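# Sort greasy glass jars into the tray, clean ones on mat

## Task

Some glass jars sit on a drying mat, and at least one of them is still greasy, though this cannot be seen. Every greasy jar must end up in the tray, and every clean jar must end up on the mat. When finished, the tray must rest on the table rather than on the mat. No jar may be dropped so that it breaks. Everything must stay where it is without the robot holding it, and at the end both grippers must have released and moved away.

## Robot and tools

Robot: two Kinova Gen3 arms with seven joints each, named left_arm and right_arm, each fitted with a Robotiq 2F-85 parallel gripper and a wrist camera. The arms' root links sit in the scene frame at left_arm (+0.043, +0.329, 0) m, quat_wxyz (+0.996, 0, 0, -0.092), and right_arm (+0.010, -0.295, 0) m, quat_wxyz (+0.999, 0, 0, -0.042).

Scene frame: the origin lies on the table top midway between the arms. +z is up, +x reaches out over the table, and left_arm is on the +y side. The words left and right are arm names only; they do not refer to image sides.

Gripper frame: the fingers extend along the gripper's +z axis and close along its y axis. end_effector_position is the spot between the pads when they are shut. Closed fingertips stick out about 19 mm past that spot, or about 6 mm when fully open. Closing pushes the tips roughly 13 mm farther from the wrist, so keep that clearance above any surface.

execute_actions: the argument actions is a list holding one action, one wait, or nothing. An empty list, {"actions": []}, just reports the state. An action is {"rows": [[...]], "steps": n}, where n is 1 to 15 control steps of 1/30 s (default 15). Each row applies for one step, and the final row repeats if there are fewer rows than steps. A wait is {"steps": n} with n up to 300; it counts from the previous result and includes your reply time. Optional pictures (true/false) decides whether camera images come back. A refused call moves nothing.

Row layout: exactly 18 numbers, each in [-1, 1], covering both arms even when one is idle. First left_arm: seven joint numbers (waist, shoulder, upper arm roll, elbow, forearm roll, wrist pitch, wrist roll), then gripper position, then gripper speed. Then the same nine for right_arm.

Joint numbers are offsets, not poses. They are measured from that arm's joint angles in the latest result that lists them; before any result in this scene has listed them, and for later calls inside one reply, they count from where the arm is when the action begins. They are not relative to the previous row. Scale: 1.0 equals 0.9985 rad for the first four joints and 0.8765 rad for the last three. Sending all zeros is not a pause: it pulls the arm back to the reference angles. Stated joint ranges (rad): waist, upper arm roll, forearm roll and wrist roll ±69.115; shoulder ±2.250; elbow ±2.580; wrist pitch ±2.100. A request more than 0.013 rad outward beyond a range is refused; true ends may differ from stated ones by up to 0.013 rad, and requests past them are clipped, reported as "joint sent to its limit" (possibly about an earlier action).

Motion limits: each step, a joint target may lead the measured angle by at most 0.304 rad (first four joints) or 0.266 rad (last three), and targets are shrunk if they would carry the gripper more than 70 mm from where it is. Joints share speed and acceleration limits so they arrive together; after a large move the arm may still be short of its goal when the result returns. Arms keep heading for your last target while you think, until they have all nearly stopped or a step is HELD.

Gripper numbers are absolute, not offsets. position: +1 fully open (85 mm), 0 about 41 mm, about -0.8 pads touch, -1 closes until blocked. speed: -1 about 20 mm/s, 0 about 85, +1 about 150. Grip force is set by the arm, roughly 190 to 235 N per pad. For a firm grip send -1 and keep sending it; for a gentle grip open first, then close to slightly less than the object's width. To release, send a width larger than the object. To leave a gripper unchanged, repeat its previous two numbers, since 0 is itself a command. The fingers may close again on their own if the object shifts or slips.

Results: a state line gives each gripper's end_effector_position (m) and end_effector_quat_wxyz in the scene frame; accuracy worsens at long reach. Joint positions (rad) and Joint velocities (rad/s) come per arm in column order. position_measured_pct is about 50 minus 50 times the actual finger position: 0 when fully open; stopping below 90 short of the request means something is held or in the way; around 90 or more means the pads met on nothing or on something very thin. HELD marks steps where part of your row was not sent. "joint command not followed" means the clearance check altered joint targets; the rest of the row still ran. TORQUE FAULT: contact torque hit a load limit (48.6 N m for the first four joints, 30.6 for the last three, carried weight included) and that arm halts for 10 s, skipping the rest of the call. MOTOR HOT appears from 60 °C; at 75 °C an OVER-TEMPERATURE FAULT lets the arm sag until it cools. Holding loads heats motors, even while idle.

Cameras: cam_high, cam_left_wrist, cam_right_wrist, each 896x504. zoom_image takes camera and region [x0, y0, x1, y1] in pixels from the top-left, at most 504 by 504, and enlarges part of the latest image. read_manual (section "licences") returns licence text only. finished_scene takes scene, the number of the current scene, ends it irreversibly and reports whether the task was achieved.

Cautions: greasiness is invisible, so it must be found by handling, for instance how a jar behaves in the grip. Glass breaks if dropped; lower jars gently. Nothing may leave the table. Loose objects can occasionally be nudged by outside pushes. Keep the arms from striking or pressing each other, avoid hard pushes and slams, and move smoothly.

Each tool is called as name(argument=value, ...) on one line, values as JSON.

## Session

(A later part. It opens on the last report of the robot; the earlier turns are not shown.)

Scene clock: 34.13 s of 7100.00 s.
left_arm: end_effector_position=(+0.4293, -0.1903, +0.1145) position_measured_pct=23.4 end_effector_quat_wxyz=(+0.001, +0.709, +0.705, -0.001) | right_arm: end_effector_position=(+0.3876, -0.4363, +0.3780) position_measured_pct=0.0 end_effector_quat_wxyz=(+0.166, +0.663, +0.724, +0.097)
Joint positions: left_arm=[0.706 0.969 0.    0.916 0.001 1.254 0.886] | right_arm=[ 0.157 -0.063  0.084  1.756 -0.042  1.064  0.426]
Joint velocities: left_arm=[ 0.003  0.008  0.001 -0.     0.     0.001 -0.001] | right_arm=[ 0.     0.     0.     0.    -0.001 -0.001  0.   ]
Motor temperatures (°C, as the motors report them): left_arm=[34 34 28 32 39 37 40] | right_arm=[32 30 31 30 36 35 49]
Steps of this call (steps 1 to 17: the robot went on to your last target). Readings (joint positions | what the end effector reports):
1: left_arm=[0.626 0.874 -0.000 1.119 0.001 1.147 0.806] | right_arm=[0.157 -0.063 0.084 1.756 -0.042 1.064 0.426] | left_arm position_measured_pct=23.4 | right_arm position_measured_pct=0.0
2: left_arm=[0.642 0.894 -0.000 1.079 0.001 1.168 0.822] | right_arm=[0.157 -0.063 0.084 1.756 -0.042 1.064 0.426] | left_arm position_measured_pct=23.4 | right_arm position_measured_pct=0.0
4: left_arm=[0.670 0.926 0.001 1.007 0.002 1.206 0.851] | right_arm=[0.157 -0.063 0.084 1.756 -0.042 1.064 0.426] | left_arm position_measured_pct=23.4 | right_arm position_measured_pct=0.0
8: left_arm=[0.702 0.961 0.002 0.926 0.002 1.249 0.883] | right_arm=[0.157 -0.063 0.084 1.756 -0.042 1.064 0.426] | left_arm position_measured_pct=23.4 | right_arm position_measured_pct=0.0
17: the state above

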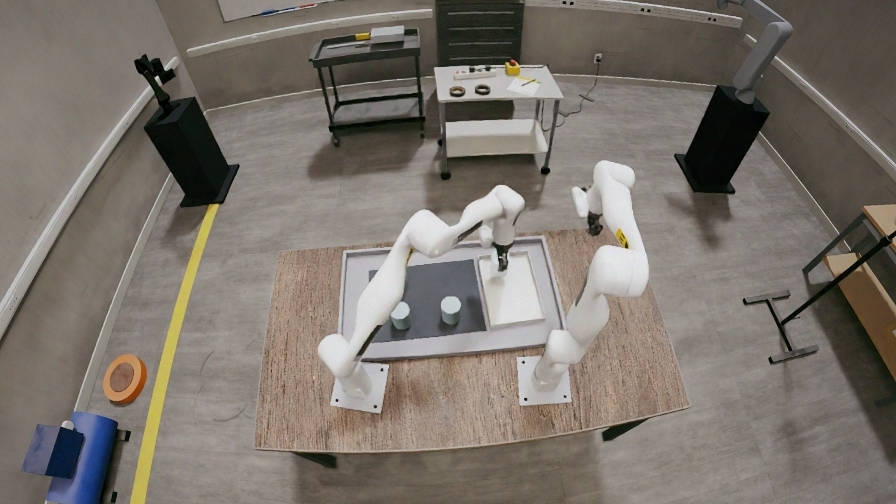

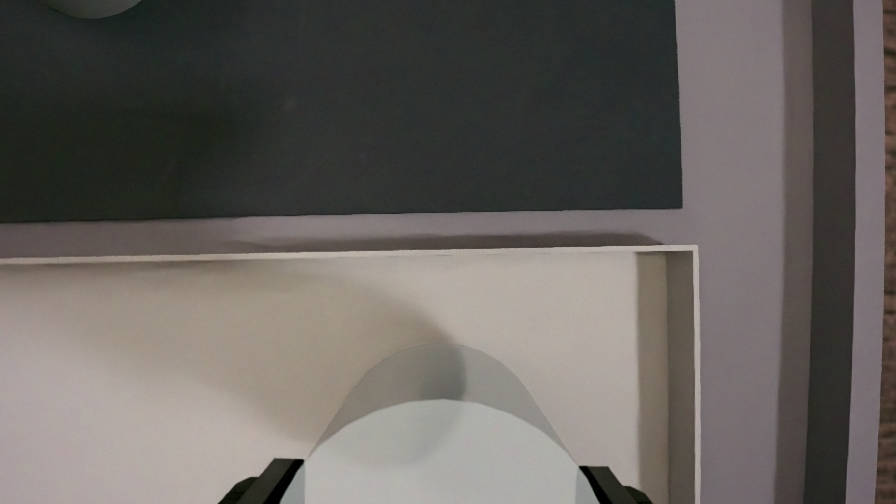

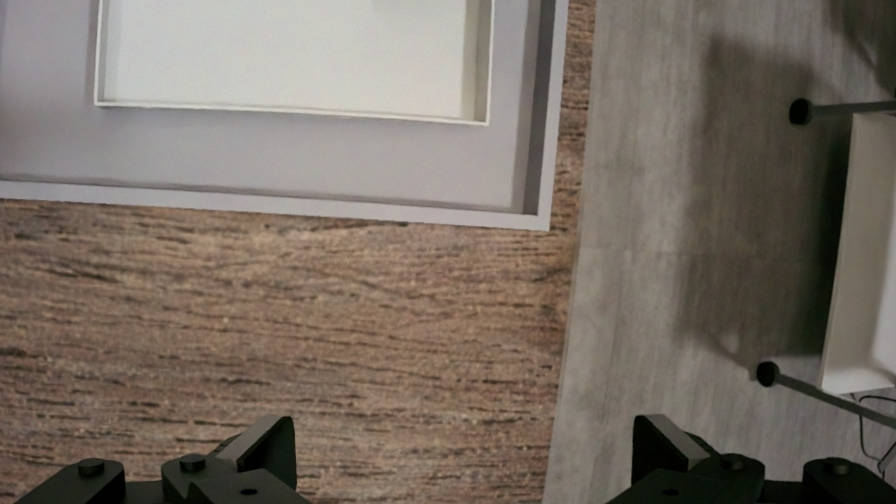

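execute_actions(actions=[{"rows":[[0,0.0465,0,0.046,0,-0.103,0,0.48,-0.8,0,0,0,0,0,0,0,1,0],[0,0.0465,0,0.046,0,-0.103,0,0.48,-0.8,0,0,0,0,0,0,0,1,0],[0,0.0465,0,0.046,0,-0.103,0,0.48,-0.8,0,0,0,0,0,0,0,1,0],[0,0.0465,0,0.046,0,-0.103,0,0.48,-0.8,0,0,0,0,0,0,0,1,0],[0,0.0465,0,0.046,0,-0.103,0,0.48,-0.8,0,0,0,0,0,0,0,1,0],[0,0.0465,0,0.046,0,-0.103,0,0.48,-0.8,0,0,0,0,0,0,0,1,0],[0,0.0465,0,0.046,0,-0.103,0,0.48,-0.8,0,0,0,0,0,0,0,1,0],[0,0.0476,0,0.047,0,-0.1053,0,0.48,-0.8,0,0,0,0,0,0,0,1,0],[0,0.0487,0,0.048,0,-0.1076,0,0.48,-0.8,0,0,0,0,0,0,0,1,0],[0,0.0498,0,0.049,0,-0.11,0,0.48,-0.8,0,0,0,0,0,0,0,1,0],[0,0.0509,0,0.05,0,-0.112,0,0.48,-0.8,0,0,0,0,0,0,0,1,0],[0,0.052,0,0.051,0,-0.1145,0,0.48,-0.8,0,0,0,0,0,0,0,1,0],[0,0.053,0,0.052,0,-0.117,0,0.48,-0.8,0,0,0,0,0,0,0,1,0],[0,0.054,0,0.0528,0,-0.119,0,0.48,-0.8,0,0,0,0,0,0,0,1,0],[0,0.055,0,0.0535,0,-0.121,0,0.48,-0.8,0,0,0,0,0,0,0,1,0]],"steps":15}], pictures=false)

execute_actions(actions=[{"steps":6}], pictures=false)

execute_actions(actions=[{"rows":[[0,0,0,0,0,0,0,1,0,0,0,0,0,0,0,0,1,0],[0,0,0,0,0,0,0,1,0,0,0,0,0,0,0,0,1,0],[0,0,0,0,0,0,0,1,0,0,0,0,0,0,0,0,1,0],[0,0,0,0,0,0,0,1,0,0,0,0,0,0,0,0,1,0],[0,-0.058,0,-0.06,0,0.135,0,1,0,0,0,0,0,0,0,0,1,0]],"steps":15}], pictures=false)

execute_actions(actions=[{"rows":[[-0.012,-0.509,0,0.986,0,-0.542,-0.009,1,0,0,0,0,0,0,0,0,1,0]],"steps":15}], pictures=false)

execute_actions(actions=[{"steps":25}])

Scene clock: 44.20 s of 7100.00 s.
left_arm: end_effector_position=(+0.4292, -0.1900, +0.0648) position_measured_pct=23.4 end_effector_quat_wxyz=(+0.000, +0.709, +0.705, -0.001) | right_arm: end_effector_position=(+0.3876, -0.4363, +0.3780) position_measured_pct=0.0 end_effector_quat_wxyz=(+0.166, +0.663, +0.724, +0.097)
Joint positions: left_arm=[0.706 1.022 0.    0.968 0.001 1.15  0.886] | right_arm=[ 0.157 -0.063  0.084  1.756 -0.042  1.064  0.426]
Joint velocities: left_arm=[-0.002 -0.008 -0.001  0.001 -0.001 -0.054  0.001] | right_arm=[-0.     0.     0.    -0.     0.001  0.001  0.001]
Motor temperatures (°C, as the motors report them): left_arm=[34 34 28 32 39 37 40] | right_arm=[32 30 31 30 36 35 49]
Steps of this call (steps 1 to 15: the robot went on to your last target; steps 16 to 90: nothing new was sent; then 6.57 s passed at rest; steps 91 to 105: all 15 steps of this action). Readings (joint positions | what the end effector reports):
91: left_arm=[0.707 0.971 0.000 0.916 0.001 1.252 0.886] | right_arm=[0.157 -0.063 0.084 1.756 -0.042 1.064 0.426] | left_arm position_measured_pct=23.4 | right_arm position_measured_pct=0.0
92: left_arm=[0.707 0.976 0.000 0.920 0.001 1.243 0.886] | right_arm=[0.157 -0.063 0.084 1.756 -0.042 1.064 0.426] | left_arm position_measured_pct=23.4 | right_arm position_measured_pct=0.0
94: left_arm=[0.707 0.999 0.000 0.943 0.001 1.196 0.886] | right_arm=[0.157 -0.063 0.084 1.756 -0.042 1.064 0.426] | left_arm position_measured_pct=23.4 | right_arm position_measured_pct=0.0
98: left_arm=[0.706 1.016 0.000 0.963 0.001 1.164 0.886] | right_arm=[0.157 -0.063 0.084 1.756 -0.042 1.064 0.426] | left_arm position_measured_pct=23.4 | right_arm position_measured_pct=0.0
105: the state above

Scene clock: 44.40 s of 7100.00 s.
left_arm: end_effector_position=(+0.4295, -0.1905, +0.0649) position_measured_pct=23.4 end_effector_quat_wxyz=(+0.001, +0.709, +0.705, -0.001) | right_arm: end_effector_position=(+0.3876, -0.4363, +0.3780) position_measured_pct=0.0 end_effector_quat_wxyz=(+0.166, +0.663, +0.724, +0.097)
Joint positions: left_arm=[0.706 1.022 0.    0.968 0.002 1.148 0.886] | right_arm=[ 0.157 -0.063  0.084  1.756 -0.042  1.064  0.426]
Joint velocities: left_arm=[-0.     0.001  0.001  0.001 -0.    -0.    -0.   ] | right_arm=[ 0.    -0.     0.     0.     0.001 -0.001 -0.001]
Motor temperatures (°C, as the motors report them): left_arm=[34 34 28 32 39 37 40] | right_arm=[32 30 31 30 36 35 49]
Steps of this call (steps 1 to 6: the robot went on to your last target). Readings (joint positions | what the end effector reports):
1: left_arm=[0.706 1.022 0.000 0.968 0.002 1.149 0.886] | right_arm=[0.157 -0.063 0.084 1.756 -0.042 1.064 0.426] | left_arm position_measured_pct=23.4 | right_arm position_measured_pct=0.0
2: left_arm=[0.706 1.022 0.000 0.968 0.002 1.148 0.886] | right_arm=[0.157 -0.063 0.084 1.756 -0.042 1.064 0.426] | left_arm position_measured_pct=23.4 | right_arm position_measured_pct=0.0
4: left_arm=[0.706 1.022 0.000 0.968 0.002 1.148 0.886] | right_arm=[0.157 -0.063 0.084 1.756 -0.042 1.064 0.426] | left_arm position_measured_pct=23.4 | right_arm position_measured_pct=0.0
6: the state above

Scene clock: 44.90 s of 7100.00 s.
left_arm: end_effector_position=(+0.4292, -0.1902, +0.1197) position_measured_pct=0.0 end_effector_quat_wxyz=(+0.001, +0.709, +0.705, -0.001) | right_arm: end_effector_position=(+0.3876, -0.4363, +0.3780) position_measured_pct=0.0 end_effector_quat_wxyz=(+0.166, +0.663, +0.724, +0.097)
Joint positions: left_arm=[0.706 0.965 0.    0.908 0.002 1.267 0.886] | right_arm=[ 0.157 -0.063  0.084  1.756 -0.042  1.064  0.426]
Joint velocities: left_arm=[-0.    -0.004 -0.002  0.003  0.     0.002  0.001] | right_arm=[ 0.     0.     0.     0.     0.     0.    -0.001]
Motor temperatures (°C, as the motors report them): left_arm=[34 34 28 32 39 37 40] | right_arm=[32 30 31 30 36 35 49]
Steps of this call (steps 1 to 15: all 15 steps of this action). Readings (joint positions | what the end effector reports):
1: left_arm=[0.706 1.022 0.000 0.968 0.002 1.148 0.886] | right_arm=[0.157 -0.063 0.084 1.756 -0.042 1.064 0.426] | left_arm position_measured_pct=23.4 | right_arm position_measured_pct=0.0
2: left_arm=[0.706 1.021 0.000 0.968 0.002 1.148 0.886] | right_arm=[0.157 -0.063 0.084 1.756 -0.042 1.064 0.426] | left_arm position_measured_pct=23.0 | right_arm position_measured_pct=0.0
4: left_arm=[0.706 1.022 0.000 0.968 0.002 1.148 0.886] | right_arm=[0.157 -0.063 0.084 1.756 -0.042 1.064 0.426] | left_arm position_measured_pct=18.7 | right_arm position_measured_pct=0.0
8: left_arm=[0.706 0.992 0.000 0.939 0.002 1.210 0.886] | right_arm=[0.157 -0.063 0.084 1.756 -0.042 1.064 0.426] | left_arm position_measured_pct=7.5 | right_arm position_measured_pct=0.0
15: the state above

Scene clock: 45.40 s of 7100.00 s.
left_arm: end_effector_position=(+0.4171, -0.1651, +0.2391) position_measured_pct=0.0 end_effector_quat_wxyz=(+0.161, +0.698, +0.697, -0.016) | right_arm: end_effector_position=(+0.3876, -0.4363, +0.3780) position_measured_pct=0.0 end_effector_quat_wxyz=(+0.166, +0.663, +0.724, +0.097)
Joint positions: left_arm=[0.696 0.562 0.    1.355 0.001 0.9   0.88 ] | right_arm=[ 0.157 -0.063  0.084  1.756 -0.042  1.064  0.426]
Joint velocities: left_arm=[-0.011 -0.646  0.001  1.369  0.    -0.717 -0.008] | right_arm=[-0.    -0.    -0.    -0.    -0.    -0.001 -0.   ]
Motor temperatures (°C, as the motors report them): left_arm=[34 34 28 32 39 37 40] | right_arm=[32 30 31 30 36 35 49]
Steps of this call (steps 1 to 15: all 15 steps of this action). Readings (joint positions | what the end effector reports):
1: left_arm=[0.706 0.963 0.000 0.909 0.002 1.266 0.886] | right_arm=[0.157 -0.063 0.084 1.756 -0.042 1.064 0.426] | left_arm position_measured_pct=0.0 | right_arm position_measured_pct=0.0
2: left_arm=[0.706 0.957 0.000 0.916 0.002 1.261 0.886] | right_arm=[0.157 -0.063 0.084 1.756 -0.042 1.064 0.426] | left_arm position_measured_pct=0.0 | right_arm position_measured_pct=0.0
4: left_arm=[0.705 0.927 0.000 0.944 0.002 1.238 0.885] | right_arm=[0.157 -0.063 0.084 1.756 -0.042 1.064 0.426] | left_arm position_measured_pct=0.0 | right_arm position_measured_pct=0.0
8: left_arm=[0.701 0.803 0.000 1.065 0.002 1.133 0.883] | right_arm=[0.157 -0.063 0.084 1.756 -0.042 1.064 0.426] | left_arm position_measured_pct=0.0 | right_arm position_measured_pct=0.0
15: the state above

Scene clock: 46.23 s of 7100.00 s.
left_arm: end_effector_position=(+0.2844, -0.0028, +0.1303) position_measured_pct=0.0 end_effector_quat_wxyz=(+0.000, +0.707, +0.707, -0.001) | right_arm: end_effector_position=(+0.3876, -0.4363, +0.3780) position_measured_pct=0.0 end_effector_quat_wxyz=(+0.166, +0.663, +0.724, +0.097)
Joint positions: left_arm=[0.695 0.457 0.    1.893 0.002 0.791 0.878] | right_arm=[ 0.157 -0.063  0.084  1.756 -0.042  1.064  0.426]
Joint velocities: left_arm=[ 0.001 -0.005  0.     0.     0.    -0.001  0.001] | right_arm=[ 0.    -0.    -0.     0.     0.001 -0.001 -0.001]
Motor temperatures (°C, as the motors report them): left_arm=[34 34 28 32 39 37 40] | right_arm=[32 30 31 30 36 35 49]
Steps of this call (steps 1 to 25: the robot went on to your last target). Readings (joint positions | what the end effector reports):
1: left_arm=[0.696 0.543 0.000 1.400 0.001 0.878 0.879] | right_arm=[0.157 -0.063 0.084 1.756 -0.042 1.064 0.426] | left_arm position_measured_pct=0.0 | right_arm position_measured_pct=0.0
2: left_arm=[0.696 0.528 0.000 1.441 0.002 0.862 0.879] | right_arm=[0.157 -0.063 0.084 1.756 -0.042 1.064 0.426] | left_arm position_measured_pct=0.0 | right_arm position_measured_pct=0.0
4: left_arm=[0.695 0.508 0.000 1.514 0.002 0.839 0.879] | right_arm=[0.157 -0.063 0.084 1.756 -0.042 1.064 0.426] | left_arm position_measured_pct=0.0 | right_arm position_measured_pct=0.0
8: left_arm=[0.695 0.487 0.000 1.645 0.002 0.817 0.879] | right_arm=[0.157 -0.063 0.084 1.756 -0.042 1.064 0.426] | left_arm position_measured_pct=0.0 | right_arm position_measured_pct=0.0
25: the state above

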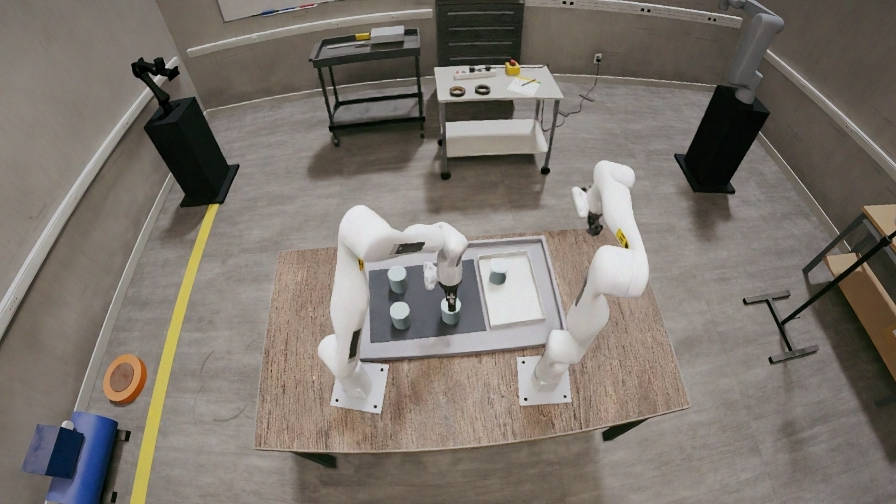

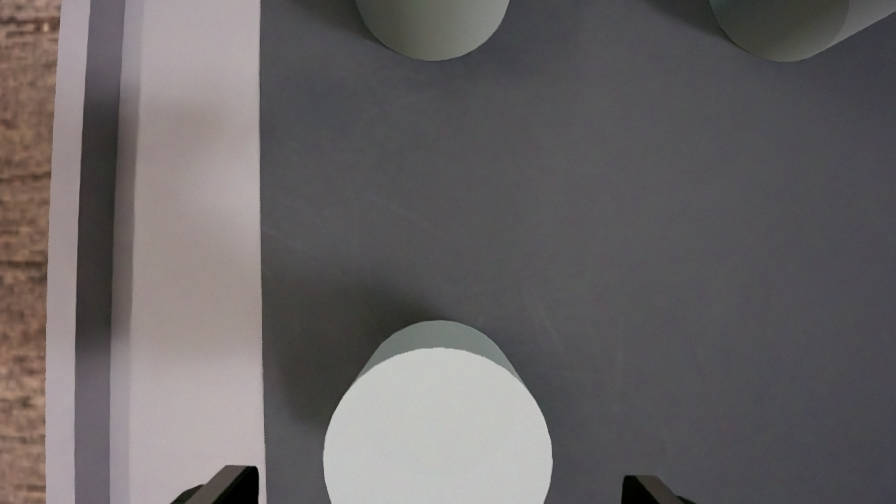

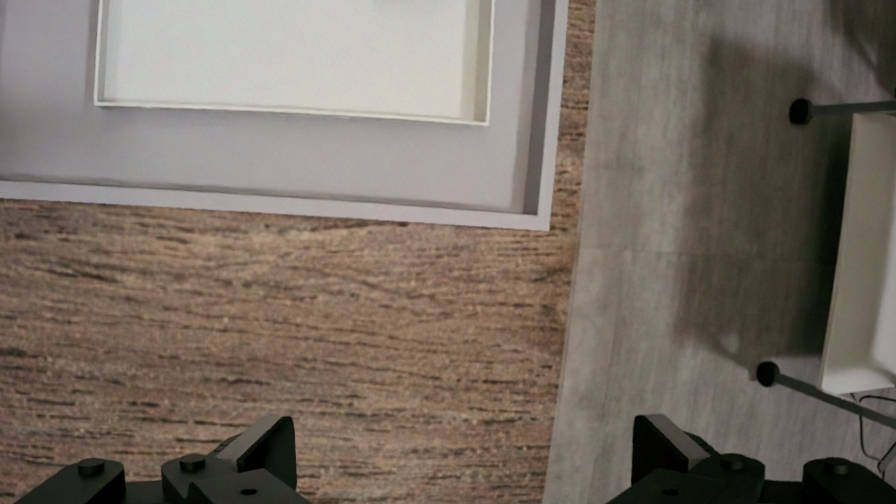

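execute_actions(actions=[{"rows":[[0,0.08,0,0.047,0,-0.143,0,1,0,0,0,0,0,0,0,0,1,0]],"steps":13}])

execute_actions(actions=[{"rows":[[-0.011,0.005,0,-0.011,0,0.007,0,1,0,0,0,0,0,0,0,0,1,0],[-0.011,0.005,0,-0.011,0,0.007,0,1,0,0,0,0,0,0,0,0,1,0],[-0.0135,0.0065,0,-0.014,0,0.008,0,1,0,0,0,0,0,0,0,0,1,0],[-0.016,0.008,0,-0.0165,0,0.01,0,1,0,0,0,0,0,0,0,0,1,0],[-0.0185,0.009,0,-0.019,0,0.011,0,1,0,0,0,0,0,0,0,0,1,0],[-0.021,0.01,0,-0.0215,0,0.013,0,1,0,0,0,0,0,0,0,0,1,0],[-0.0235,0.011,0,-0.024,0,0.014,0,1,0,0,0,0,0,0,0,0,1,0],[-0.026,0.0125,0,-0.0265,0,0.016,0,1,0,0,0,0,0,0,0,0,1,0],[-0.0285,0.014,0,-0.029,0,0.017,0,1,0,0,0,0,0,0,0,0,1,0],[-0.031,0.015,0,-0.0315,0,0.019,0,1,0,0,0,0,0,0,0,0,1,0],[-0.033,0.016,0,-0.034,0,0.02,0,1,0,0,0,0,0,0,0,0,1,0]],"steps":14}])

Scene clock: 51.60 s of 7100.00 s.
left_arm: end_effector_position=(+0.2842, -0.0025, +0.0883) position_measured_pct=0.0 end_effector_quat_wxyz=(+0.000, +0.707, +0.707, -0.001) | right_arm: end_effector_position=(+0.3876, -0.4363, +0.3780) position_measured_pct=0.0 end_effector_quat_wxyz=(+0.166, +0.663, +0.724, +0.097)
Joint positions: left_arm=[0.695 0.535 0.    1.94  0.002 0.666 0.878] | right_arm=[ 0.157 -0.063  0.084  1.756 -0.042  1.064  0.426]
Joint velocities: left_arm=[-0.002  0.014 -0.     0.001  0.     0.001  0.001] | right_arm=[ 0. -0.  0. -0. -0. -0.  0.]
Motor temperatures (°C, as the motors report them): left_arm=[34 34 28 32 39 37 40] | right_arm=[32 30 31 30 36 35 49]
Steps of this call (steps 1 to 30: the robot went on to your last target; steps 31 to 90: nothing new was sent; then 1.93 s passed at rest; steps 91 to 103: all 13 steps of this action). Readings (joint positions | what the end effector reports):
91: left_arm=[0.694 0.458 0.000 1.893 0.002 0.790 0.878] | right_arm=[0.157 -0.063 0.084 1.756 -0.042 1.064 0.426] | left_arm position_measured_pct=0.0 | right_arm position_measured_pct=0.0
92: left_arm=[0.695 0.464 0.000 1.896 0.002 0.782 0.878] | right_arm=[0.157 -0.063 0.084 1.756 -0.042 1.064 0.426] | left_arm position_measured_pct=0.0 | right_arm position_measured_pct=0.0
94: left_arm=[0.695 0.494 0.000 1.911 0.002 0.740 0.878] | right_arm=[0.157 -0.063 0.084 1.756 -0.042 1.064 0.426] | left_arm position_measured_pct=0.0 | right_arm position_measured_pct=0.0
98: left_arm=[0.694 0.533 0.000 1.939 0.002 0.669 0.878] | right_arm=[0.157 -0.063 0.084 1.756 -0.042 1.064 0.426] | left_arm position_measured_pct=0.0 | right_arm position_measured_pct=0.0
103: the state above

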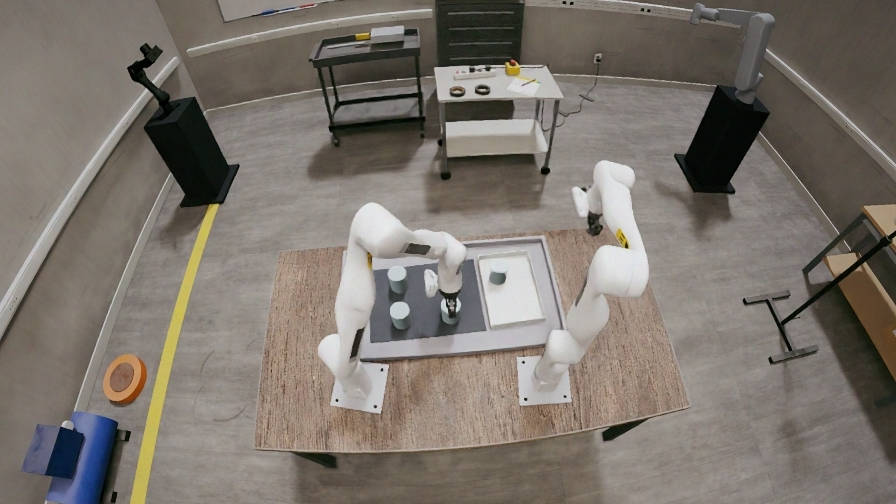

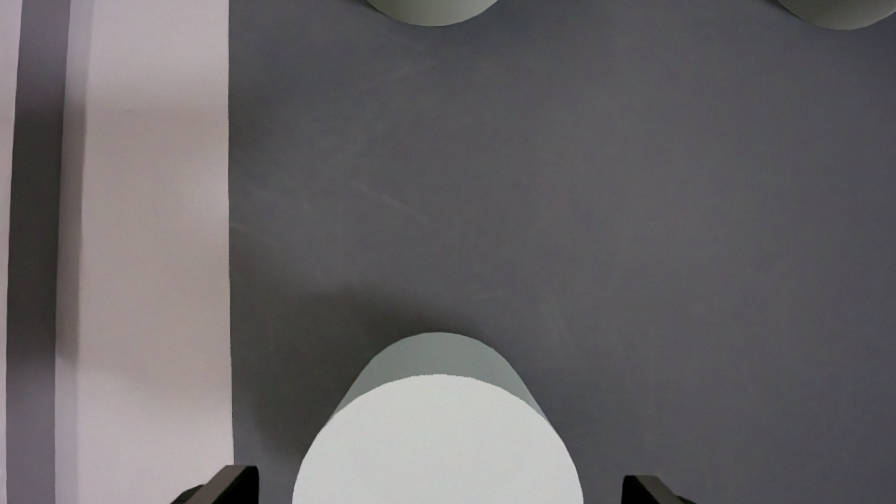

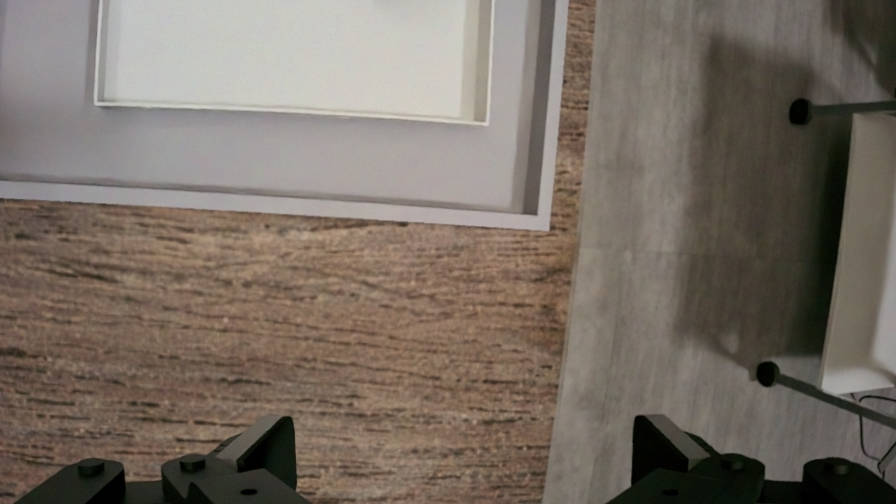

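Scene clock: 52.07 s of 7100.00 s.
left_arm: end_effector_position=(+0.3009, -0.0024, +0.0887) position_measured_pct=0.0 end_effector_quat_wxyz=(+0.000, +0.696, +0.718, -0.001) | right_arm: end_effector_position=(+0.3876, -0.4363, +0.3780) position_measured_pct=0.0 end_effector_quat_wxyz=(+0.166, +0.663, +0.724, +0.097)
Joint positions: left_arm=[0.663 0.551 0.001 1.906 0.002 0.684 0.878] | right_arm=[ 0.157 -0.063  0.084  1.756 -0.042  1.064  0.426]
Joint velocities: left_arm=[-0.006  0.002  0.003 -0.005  0.003  0.006  0.   ] | right_arm=[ 0.    -0.    -0.    -0.001  0.     0.     0.001]
Motor temperatures (°C, as the motors report them): left_arm=[34 34 28 32 39 37 40] | right_arm=[32 30 31 30 36 35 49]
Steps of this call (steps 1 to 14: all 14 steps of this action). Readings (joint positions | what the end effector reports):
1: left_arm=[0.693 0.536 0.001 1.939 0.002 0.667 0.878] | right_arm=[0.157 -0.063 0.084 1.756 -0.042 1.064 0.426] | left_arm position_measured_pct=0.0 | right_arm position_measured_pct=0.0
2: left_arm=[0.687 0.539 0.002 1.934 0.002 0.670 0.878] | right_arm=[0.157 -0.063 0.084 1.756 -0.042 1.064 0.426] | left_arm position_measured_pct=0.0 | right_arm position_measured_pct=0.0
4: left_arm=[0.681 0.542 0.000 1.927 0.001 0.673 0.878] | right_arm=[0.157 -0.063 0.084 1.756 -0.042 1.064 0.426] | left_arm position_measured_pct=0.0 | right_arm position_measured_pct=0.0
8: left_arm=[0.672 0.546 0.001 1.917 0.002 0.679 0.878] | right_arm=[0.157 -0.063 0.084 1.756 -0.042 1.064 0.426] | left_arm position_measured_pct=0.0 | right_arm position_measured_pct=0.0
14: the state above

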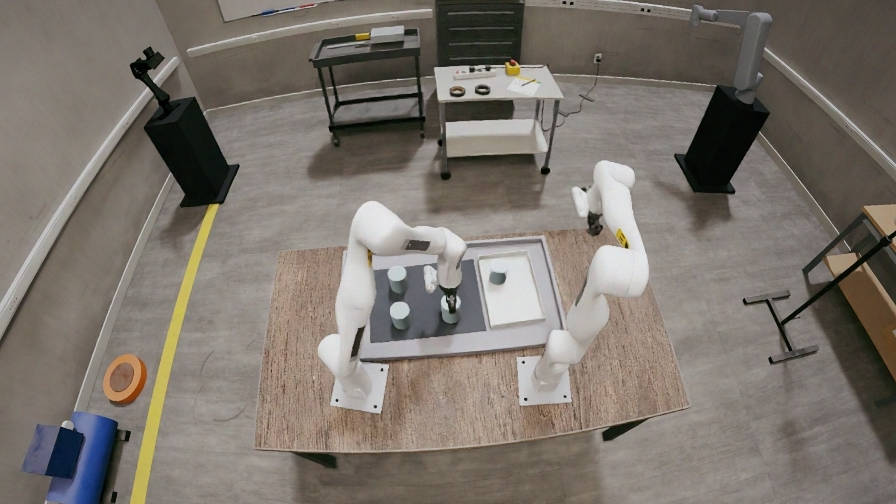

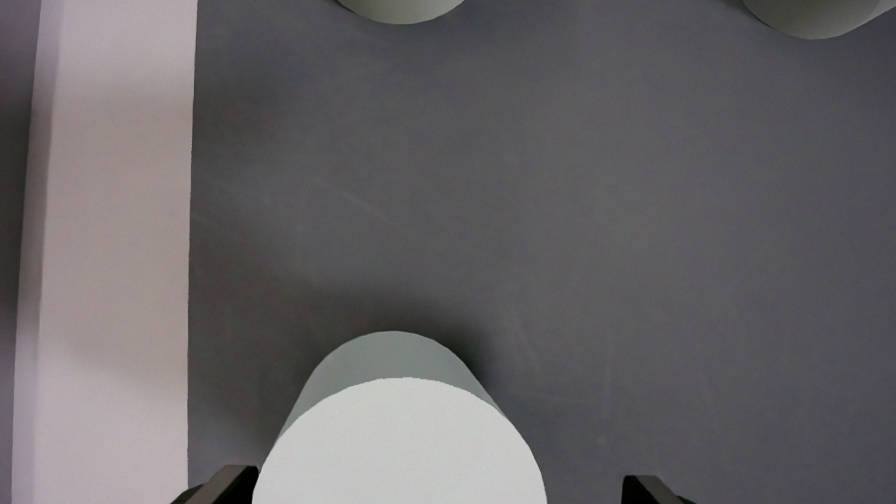

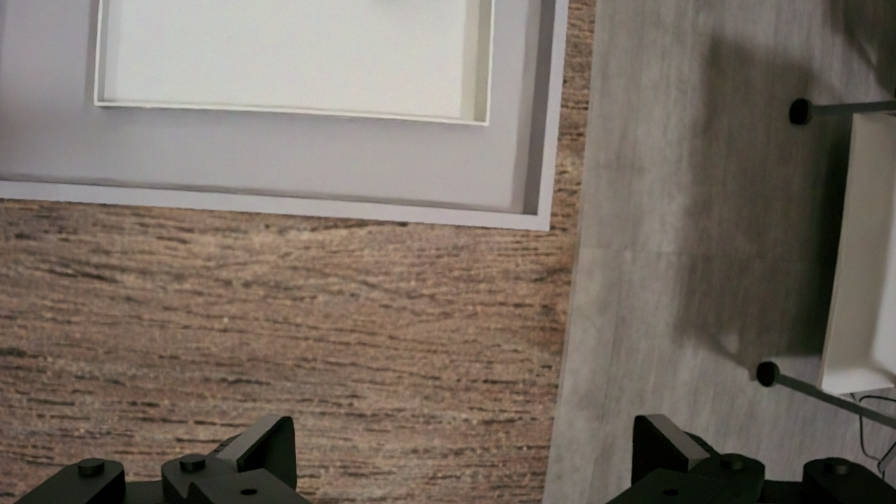

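execute_actions(actions=[{"rows":[[0.003,-0.0015,0,0.003,0,-0.002,0,1,0,0,0,0,0,0,0,0,1,0],[0.006,-0.003,0,0.006,0,-0.004,0,1,0,0,0,0,0,0,0,0,1,0],[0.009,-0.0045,0,0.009,0,-0.006,0,1,0,0,0,0,0,0,0,0,1,0],[0.012,-0.006,0,0.012,0,-0.008,0,1,0,0,0,0,0,0,0,0,1,0],[0.015,-0.0075,0,0.016,0,-0.01,0,1,0,0,0,0,0,0,0,0,1,0],[0.019,-0.009,0,0.02,0,-0.012,0,1,0,0,0,0,0,0,0,0,1,0],[0.024,-0.012,0,0.025,0,-0.015,0,1,0,0,0,0,0,0,0,0,1,0],[0.024,-0.012,0,0.025,0,-0.015,0,1,0,0,0,0,0,0,0,0,1,0],[0.024,-0.073,0,-0.01,0,0.094,0,1,0,0,0,0,0,0,0,0,1,0]],"steps":15}], pictures=false)

execute_actions(actions=[{"steps":3}], pictures=false)

execute_actions(actions=[{"rows":[[-0.374,-0.226,0,0.399,0,-0.198,-0.434,1,0,0,0,0,0,0,0,0,1,0]],"steps":15}], pictures=false)

execute_actions(actions=[{"steps":11}])

Scene clock: 59.30 s of 7100.00 s.
left_arm: end_effector_position=(+0.2884, -0.0032, +0.1196) position_measured_pct=0.0 end_effector_quat_wxyz=(-0.000, +0.705, +0.710, -0.001) | right_arm: end_effector_position=(+0.3876, -0.4363, +0.3780) position_measured_pct=0.0 end_effector_quat_wxyz=(+0.166, +0.663, +0.724, +0.097)
Joint positions: left_arm=[0.687 0.481 0.001 1.896 0.002 0.764 0.878] | right_arm=[ 0.157 -0.063  0.084  1.756 -0.042  1.064  0.426]
Joint velocities: left_arm=[ 0.002 -0.01   0.001 -0.028 -0.     0.077 -0.001] | right_arm=[-0.     0.    -0.    -0.001 -0.001  0.001  0.   ]
Motor temperatures (°C, as the motors report them): left_arm=[34 34 28 32 39 37 40] | right_arm=[32 30 31 30 36 35 49]
Steps of this call (steps 1 to 15: the robot went on to your last target; steps 16 to 90: nothing new was sent; then 3.73 s passed at rest; steps 91 to 105: all 15 steps of this action). Readings (joint positions | what the end effector reports):
91: left_arm=[0.664 0.550 0.001 1.907 0.002 0.684 0.878] | right_arm=[0.157 -0.063 0.084 1.756 -0.042 1.064 0.426] | left_arm position_measured_pct=0.0 | right_arm position_measured_pct=0.0
92: left_arm=[0.667 0.548 0.001 1.909 0.002 0.683 0.878] | right_arm=[0.157 -0.063 0.084 1.756 -0.042 1.064 0.426] | left_arm position_measured_pct=0.0 | right_arm position_measured_pct=0.0
94: left_arm=[0.672 0.546 0.001 1.915 0.002 0.680 0.878] | right_arm=[0.157 -0.063 0.084 1.756 -0.042 1.064 0.426] | left_arm position_measured_pct=0.0 | right_arm position_measured_pct=0.0
98: left_arm=[0.685 0.540 0.001 1.929 0.002 0.672 0.878] | right_arm=[0.157 -0.063 0.084 1.756 -0.042 1.064 0.426] | left_arm position_measured_pct=0.0 | right_arm position_measured_pct=0.0
105: the state above

Scene clock: 59.40 s of 7100.00 s.
left_arm: end_effector_position=(+0.2881, -0.0028, +0.1202) position_measured_pct=0.0 end_effector_quat_wxyz=(-0.001, +0.705, +0.710, -0.001) | right_arm: end_effector_position=(+0.3876, -0.4363, +0.3780) position_measured_pct=0.0 end_effector_quat_wxyz=(+0.166, +0.663, +0.724, +0.097)
Joint positions: left_arm=[0.687 0.48  0.001 1.896 0.002 0.766 0.878] | right_arm=[ 0.157 -0.063  0.084  1.756 -0.042  1.064  0.426]
Joint velocities: left_arm=[ 0.002 -0.019 -0.001 -0.001  0.     0.003  0.001] | right_arm=[ 0.    -0.001 -0.     0.     0.002 -0.     0.   ]
Motor temperatures (°C, as the motors report them): left_arm=[34 34 28 32 39 37 40] | right_arm=[32 30 31 30 36 35 49]
Steps of this call (steps 1 to 3: the robot went on to your last target). Readings (joint positions | what the end effector reports):
1: left_arm=[0.687 0.481 0.001 1.896 0.002 0.766 0.878] | right_arm=[0.157 -0.063 0.084 1.756 -0.042 1.064 0.426] | left_arm position_measured_pct=0.0 | right_arm position_measured_pct=0.0
2: left_arm=[0.687 0.480 0.001 1.896 0.002 0.766 0.878] | right_arm=[0.157 -0.063 0.084 1.756 -0.042 1.064 0.426] | left_arm position_measured_pct=0.0 | right_arm position_measured_pct=0.0
3: the state above

Scene clock: 59.90 s of 7100.00 s.
left_arm: end_effector_position=(+0.2846, +0.1557, +0.1210) position_measured_pct=0.0 end_effector_quat_wxyz=(+0.001, +0.706, +0.708, +0.000) | right_arm: end_effector_position=(+0.3876, -0.4363, +0.3780) position_measured_pct=0.0 end_effector_quat_wxyz=(+0.166, +0.663, +0.724, +0.097)
Joint positions: left_arm=[ 0.353  0.277 -0.001  2.253  0.001  0.609  0.539] | right_arm=[ 0.157 -0.063  0.084  1.756 -0.042  1.064  0.426]
Joint velocities: left_arm=[-0.494 -0.279 -0.005  0.637 -0.001 -0.231 -0.647] | right_arm=[-0.    -0.001 -0.     0.001  0.001 -0.     0.001]
Motor temperatures (°C, as the motors report them): left_arm=[34 34 28 32 39 37 40] | right_arm=[32 30 31 30 36 35 49]
Steps of this call (steps 1 to 15: all 15 steps of this action). Readings (joint positions | what the end effector reports):
1: left_arm=[0.685 0.478 0.001 1.897 0.002 0.766 0.878] | right_arm=[0.157 -0.063 0.084 1.756 -0.042 1.064 0.426] | left_arm position_measured_pct=0.0 | right_arm position_measured_pct=0.0
2: left_arm=[0.678 0.472 0.002 1.903 0.003 0.761 0.873] | right_arm=[0.157 -0.063 0.084 1.756 -0.042 1.064 0.426] | left_arm position_measured_pct=0.0 | right_arm position_measured_pct=0.0
4: left_arm=[0.648 0.450 0.003 1.930 0.003 0.744 0.850] | right_arm=[0.157 -0.063 0.084 1.756 -0.042 1.064 0.426] | left_arm position_measured_pct=0.0 | right_arm position_measured_pct=0.0
8: left_arm=[0.535 0.379 0.001 2.039 0.002 0.689 0.753] | right_arm=[0.157 -0.063 0.084 1.756 -0.042 1.064 0.426] | left_arm position_measured_pct=0.0 | right_arm position_measured_pct=0.0
15: the state above

Scene clock: 60.27 s of 7100.00 s.
left_arm: end_effector_position=(+0.2775, +0.1718, +0.1199) position_measured_pct=0.0 end_effector_quat_wxyz=(-0.000, +0.707, +0.707, -0.001) | right_arm: end_effector_position=(+0.3876, -0.4363, +0.3780) position_measured_pct=0.0 end_effector_quat_wxyz=(+0.166, +0.663, +0.724, +0.097)
Joint positions: left_arm=[0.315 0.255 0.001 2.295 0.002 0.593 0.498] | right_arm=[ 0.157 -0.063  0.084  1.756 -0.042  1.064  0.426]
Joint velocities: left_arm=[-0.01  -0.005 -0.    -0.     0.     0.001 -0.002] | right_arm=[ 0.     0.    -0.     0.     0.001 -0.    -0.   ]
Motor temperatures (°C, as the motors report them): left_arm=[34 34 28 32 39 37 40] | right_arm=[32 30 31 30 36 35 49]
Steps of this call (steps 1 to 11: the robot went on to your last target). Readings (joint positions | what the end effector reports):
1: left_arm=[0.339 0.269 -0.001 2.272 0.001 0.602 0.520] | right_arm=[0.157 -0.063 0.084 1.756 -0.042 1.064 0.426] | left_arm position_measured_pct=0.0 | right_arm position_measured_pct=0.0
2: left_arm=[0.329 0.263 -0.001 2.284 0.001 0.598 0.508] | right_arm=[0.157 -0.063 0.084 1.756 -0.042 1.064 0.426] | left_arm position_measured_pct=0.0 | right_arm position_measured_pct=0.0
4: left_arm=[0.323 0.259 -0.000 2.294 0.002 0.594 0.498] | right_arm=[0.157 -0.063 0.084 1.756 -0.042 1.064 0.426] | left_arm position_measured_pct=0.0 | right_arm position_measured_pct=0.0
8: left_arm=[0.317 0.256 0.001 2.295 0.002 0.593 0.498] | right_arm=[0.157 -0.063 0.084 1.756 -0.042 1.064 0.426] | left_arm position_measured_pct=0.0 | right_arm position_measured_pct=0.0
11: the state above

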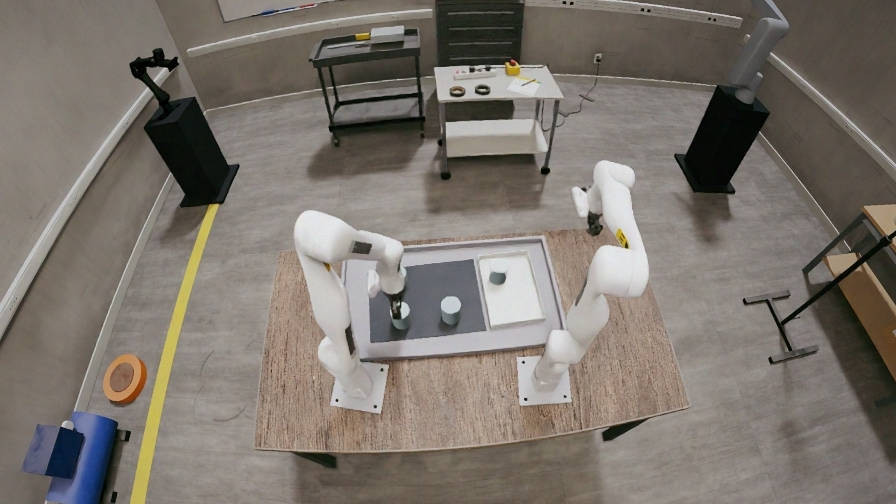

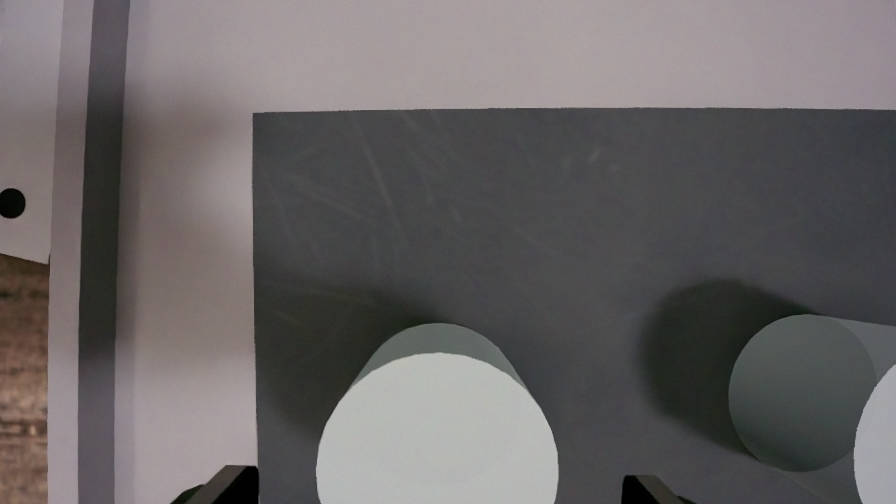

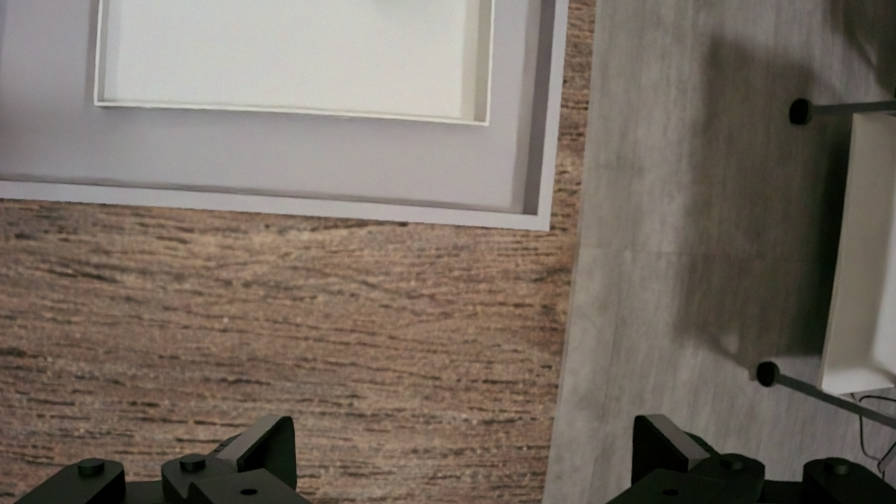

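execute_actions(actions=[{"rows":[[0,0.09,0,0.043,0,-0.151,0,1,0,0,0,0,0,0,0,0,1,0]],"steps":14}])

execute_actions(actions=[{"rows":[[-0.01,0.007,0,-0.014,0,0.008,0,1,0,0,0,0,0,0,0,0,1,0],[-0.01,0.007,0,-0.014,0,0.008,0,1,0,0,0,0,0,0,0,0,1,0],[-0.012,0.0085,0,-0.017,0,0.01,0,1,0,0,0,0,0,0,0,0,1,0],[-0.014,0.01,0,-0.02,0,0.0115,0,1,0,0,0,0,0,0,0,0,1,0],[-0.016,0.0115,0,-0.023,0,0.013,0,1,0,0,0,0,0,0,0,0,1,0],[-0.018,0.013,0,-0.026,0,0.015,0,1,0,0,0,0,0,0,0,0,1,0],[-0.02,0.0145,0,-0.029,0,0.0165,0,1,0,0,0,0,0,0,0,0,1,0],[-0.022,0.016,0,-0.032,0,0.018,0,1,0,0,0,0,0,0,0,0,1,0],[-0.0245,0.0175,0,-0.035,0,0.02,0,1,0,0,0,0,0,0,0,0,1,0],[-0.027,0.019,0,-0.0385,0,0.022,0,1,0,0,0,0,0,0,0,0,1,0],[-0.029,0.021,0,-0.042,0,0.024,0,1,0,0,0,0,0,0,0,0,1,0]],"steps":14}])

Scene clock: 65.27 s of 7100.00 s.
left_arm: end_effector_position=(+0.2777, +0.1718, +0.0882) position_measured_pct=0.0 end_effector_quat_wxyz=(+0.000, +0.707, +0.707, -0.001) | right_arm: end_effector_position=(+0.3876, -0.4363, +0.3780) position_measured_pct=0.0 end_effector_quat_wxyz=(+0.166, +0.663, +0.724, +0.097)
Joint positions: left_arm=[0.315 0.343 0.001 2.338 0.002 0.461 0.498] | right_arm=[ 0.157 -0.063  0.084  1.756 -0.042  1.064  0.426]
Joint velocities: left_arm=[ 0.002  0.013  0.     0.001  0.     0.001 -0.   ] | right_arm=[-0.     0.     0.    -0.     0.001 -0.     0.   ]
Motor temperatures (°C, as the motors report them): left_arm=[34 34 28 32 39 37 40] | right_arm=[32 30 31 30 36 35 49]
Steps of this call (steps 1 to 30: the robot went on to your last target; steps 31 to 90: nothing new was sent; then 1.53 s passed at rest; steps 91 to 104: all 14 steps of this action). Readings (joint positions | what the end effector reports):
91: left_arm=[0.314 0.256 0.001 2.295 0.002 0.592 0.498] | right_arm=[0.157 -0.063 0.084 1.756 -0.042 1.064 0.426] | left_arm position_measured_pct=0.0 | right_arm position_measured_pct=0.0
92: left_arm=[0.314 0.263 0.001 2.297 0.002 0.584 0.498] | right_arm=[0.157 -0.063 0.084 1.756 -0.042 1.064 0.426] | left_arm position_measured_pct=0.0 | right_arm position_measured_pct=0.0
94: left_arm=[0.314 0.293 0.001 2.310 0.002 0.545 0.498] | right_arm=[0.157 -0.063 0.084 1.756 -0.042 1.064 0.426] | left_arm position_measured_pct=0.0 | right_arm position_measured_pct=0.0
98: left_arm=[0.315 0.339 0.001 2.336 0.002 0.465 0.498] | right_arm=[0.157 -0.063 0.084 1.756 -0.042 1.064 0.426] | left_arm position_measured_pct=0.0 | right_arm position_measured_pct=0.0
104: the state above

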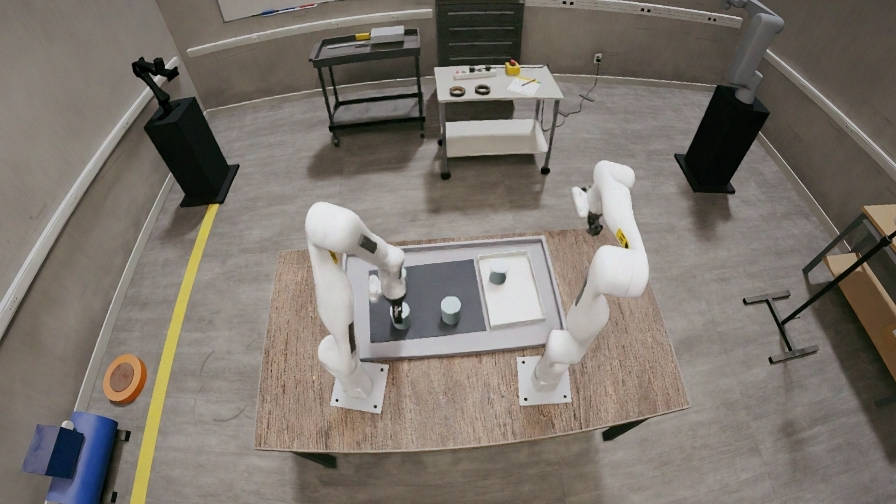

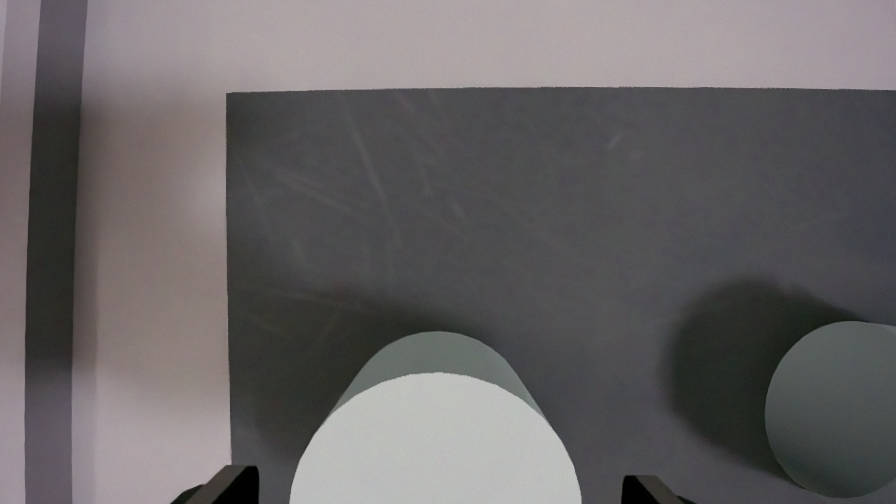

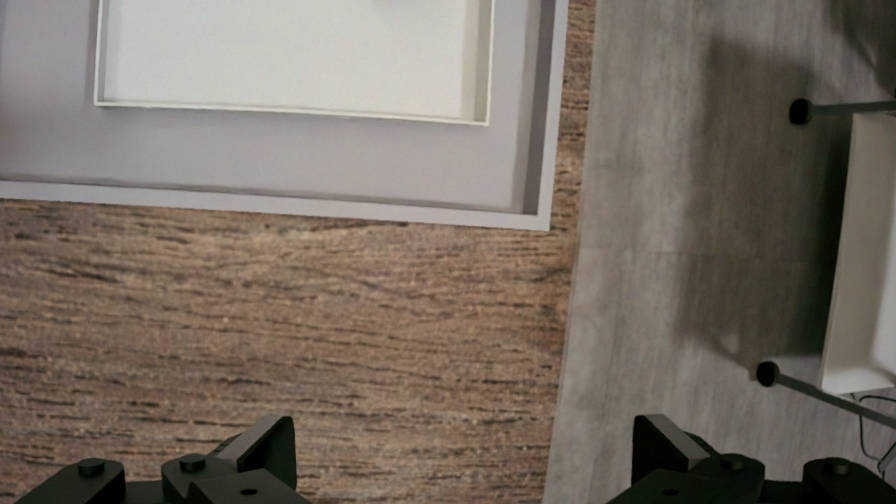

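Scene clock: 65.73 s of 7100.00 s.
left_arm: end_effector_position=(+0.2939, +0.1721, +0.0882) position_measured_pct=0.0 end_effector_quat_wxyz=(-0.000, +0.698, +0.717, -0.001) | right_arm: end_effector_position=(+0.3876, -0.4363, +0.3780) position_measured_pct=0.0 end_effector_quat_wxyz=(+0.166, +0.663, +0.724, +0.097)
Joint positions: left_arm=[0.287 0.363 0.001 2.297 0.002 0.482 0.498] | right_arm=[ 0.157 -0.063  0.084  1.756 -0.042  1.064  0.426]
Joint velocities: left_arm=[-0.008  0.004  0.003 -0.005  0.001  0.006 -0.   ] | right_arm=[ 0.     0.     0.     0.    -0.    -0.001 -0.001]
Motor temperatures (°C, as the motors report them): left_arm=[34 34 28 32 39 37 40] | right_arm=[32 30 31 30 36 35 49]
Steps of this call (steps 1 to 14: all 14 steps of this action). Readings (joint positions | what the end effector reports):
1: left_arm=[0.314 0.344 0.001 2.337 0.002 0.461 0.498] | right_arm=[0.157 -0.063 0.084 1.756 -0.042 1.064 0.426] | left_arm position_measured_pct=0.0 | right_arm position_measured_pct=0.0
2: left_arm=[0.309 0.347 0.001 2.332 0.002 0.464 0.498] | right_arm=[0.157 -0.063 0.084 1.756 -0.042 1.064 0.426] | left_arm position_measured_pct=0.0 | right_arm position_measured_pct=0.0
4: left_arm=[0.303 0.351 0.001 2.322 0.002 0.468 0.498] | right_arm=[0.157 -0.063 0.084 1.756 -0.042 1.064 0.426] | left_arm position_measured_pct=0.0 | right_arm position_measured_pct=0.0
8: left_arm=[0.296 0.357 0.001 2.310 0.002 0.476 0.498] | right_arm=[0.157 -0.063 0.084 1.756 -0.042 1.064 0.426] | left_arm position_measured_pct=0.0 | right_arm position_measured_pct=0.0
14: the state above

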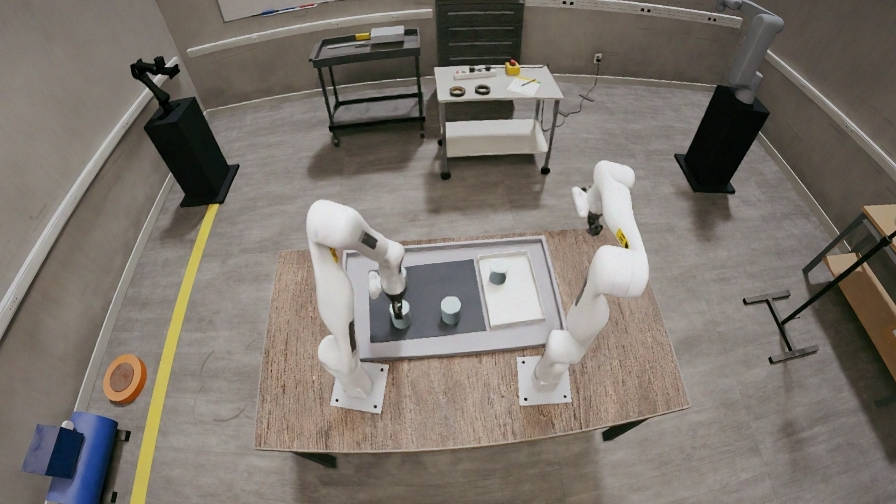

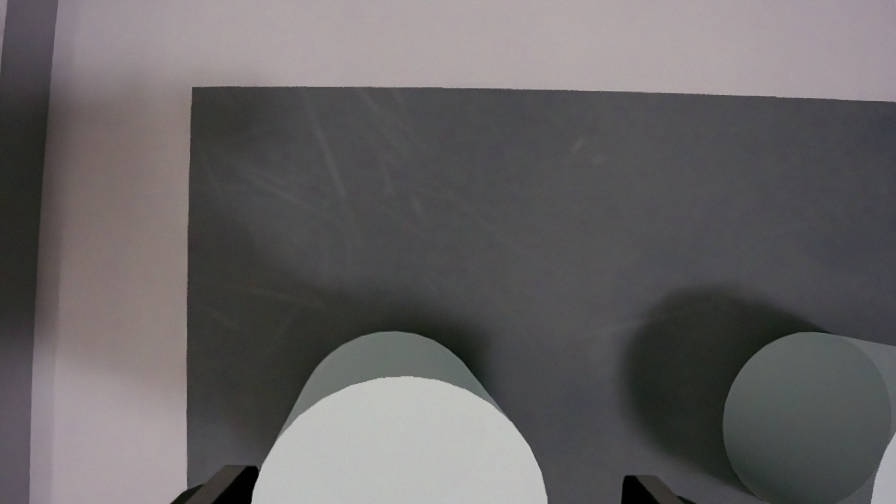

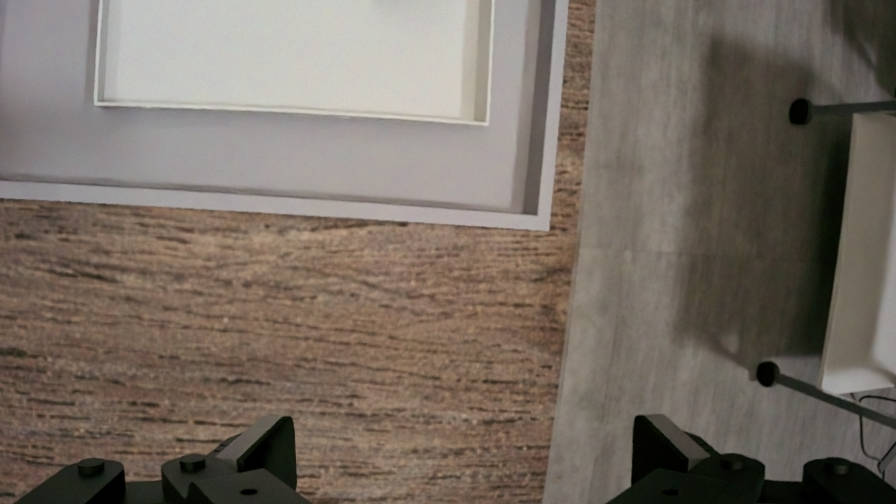

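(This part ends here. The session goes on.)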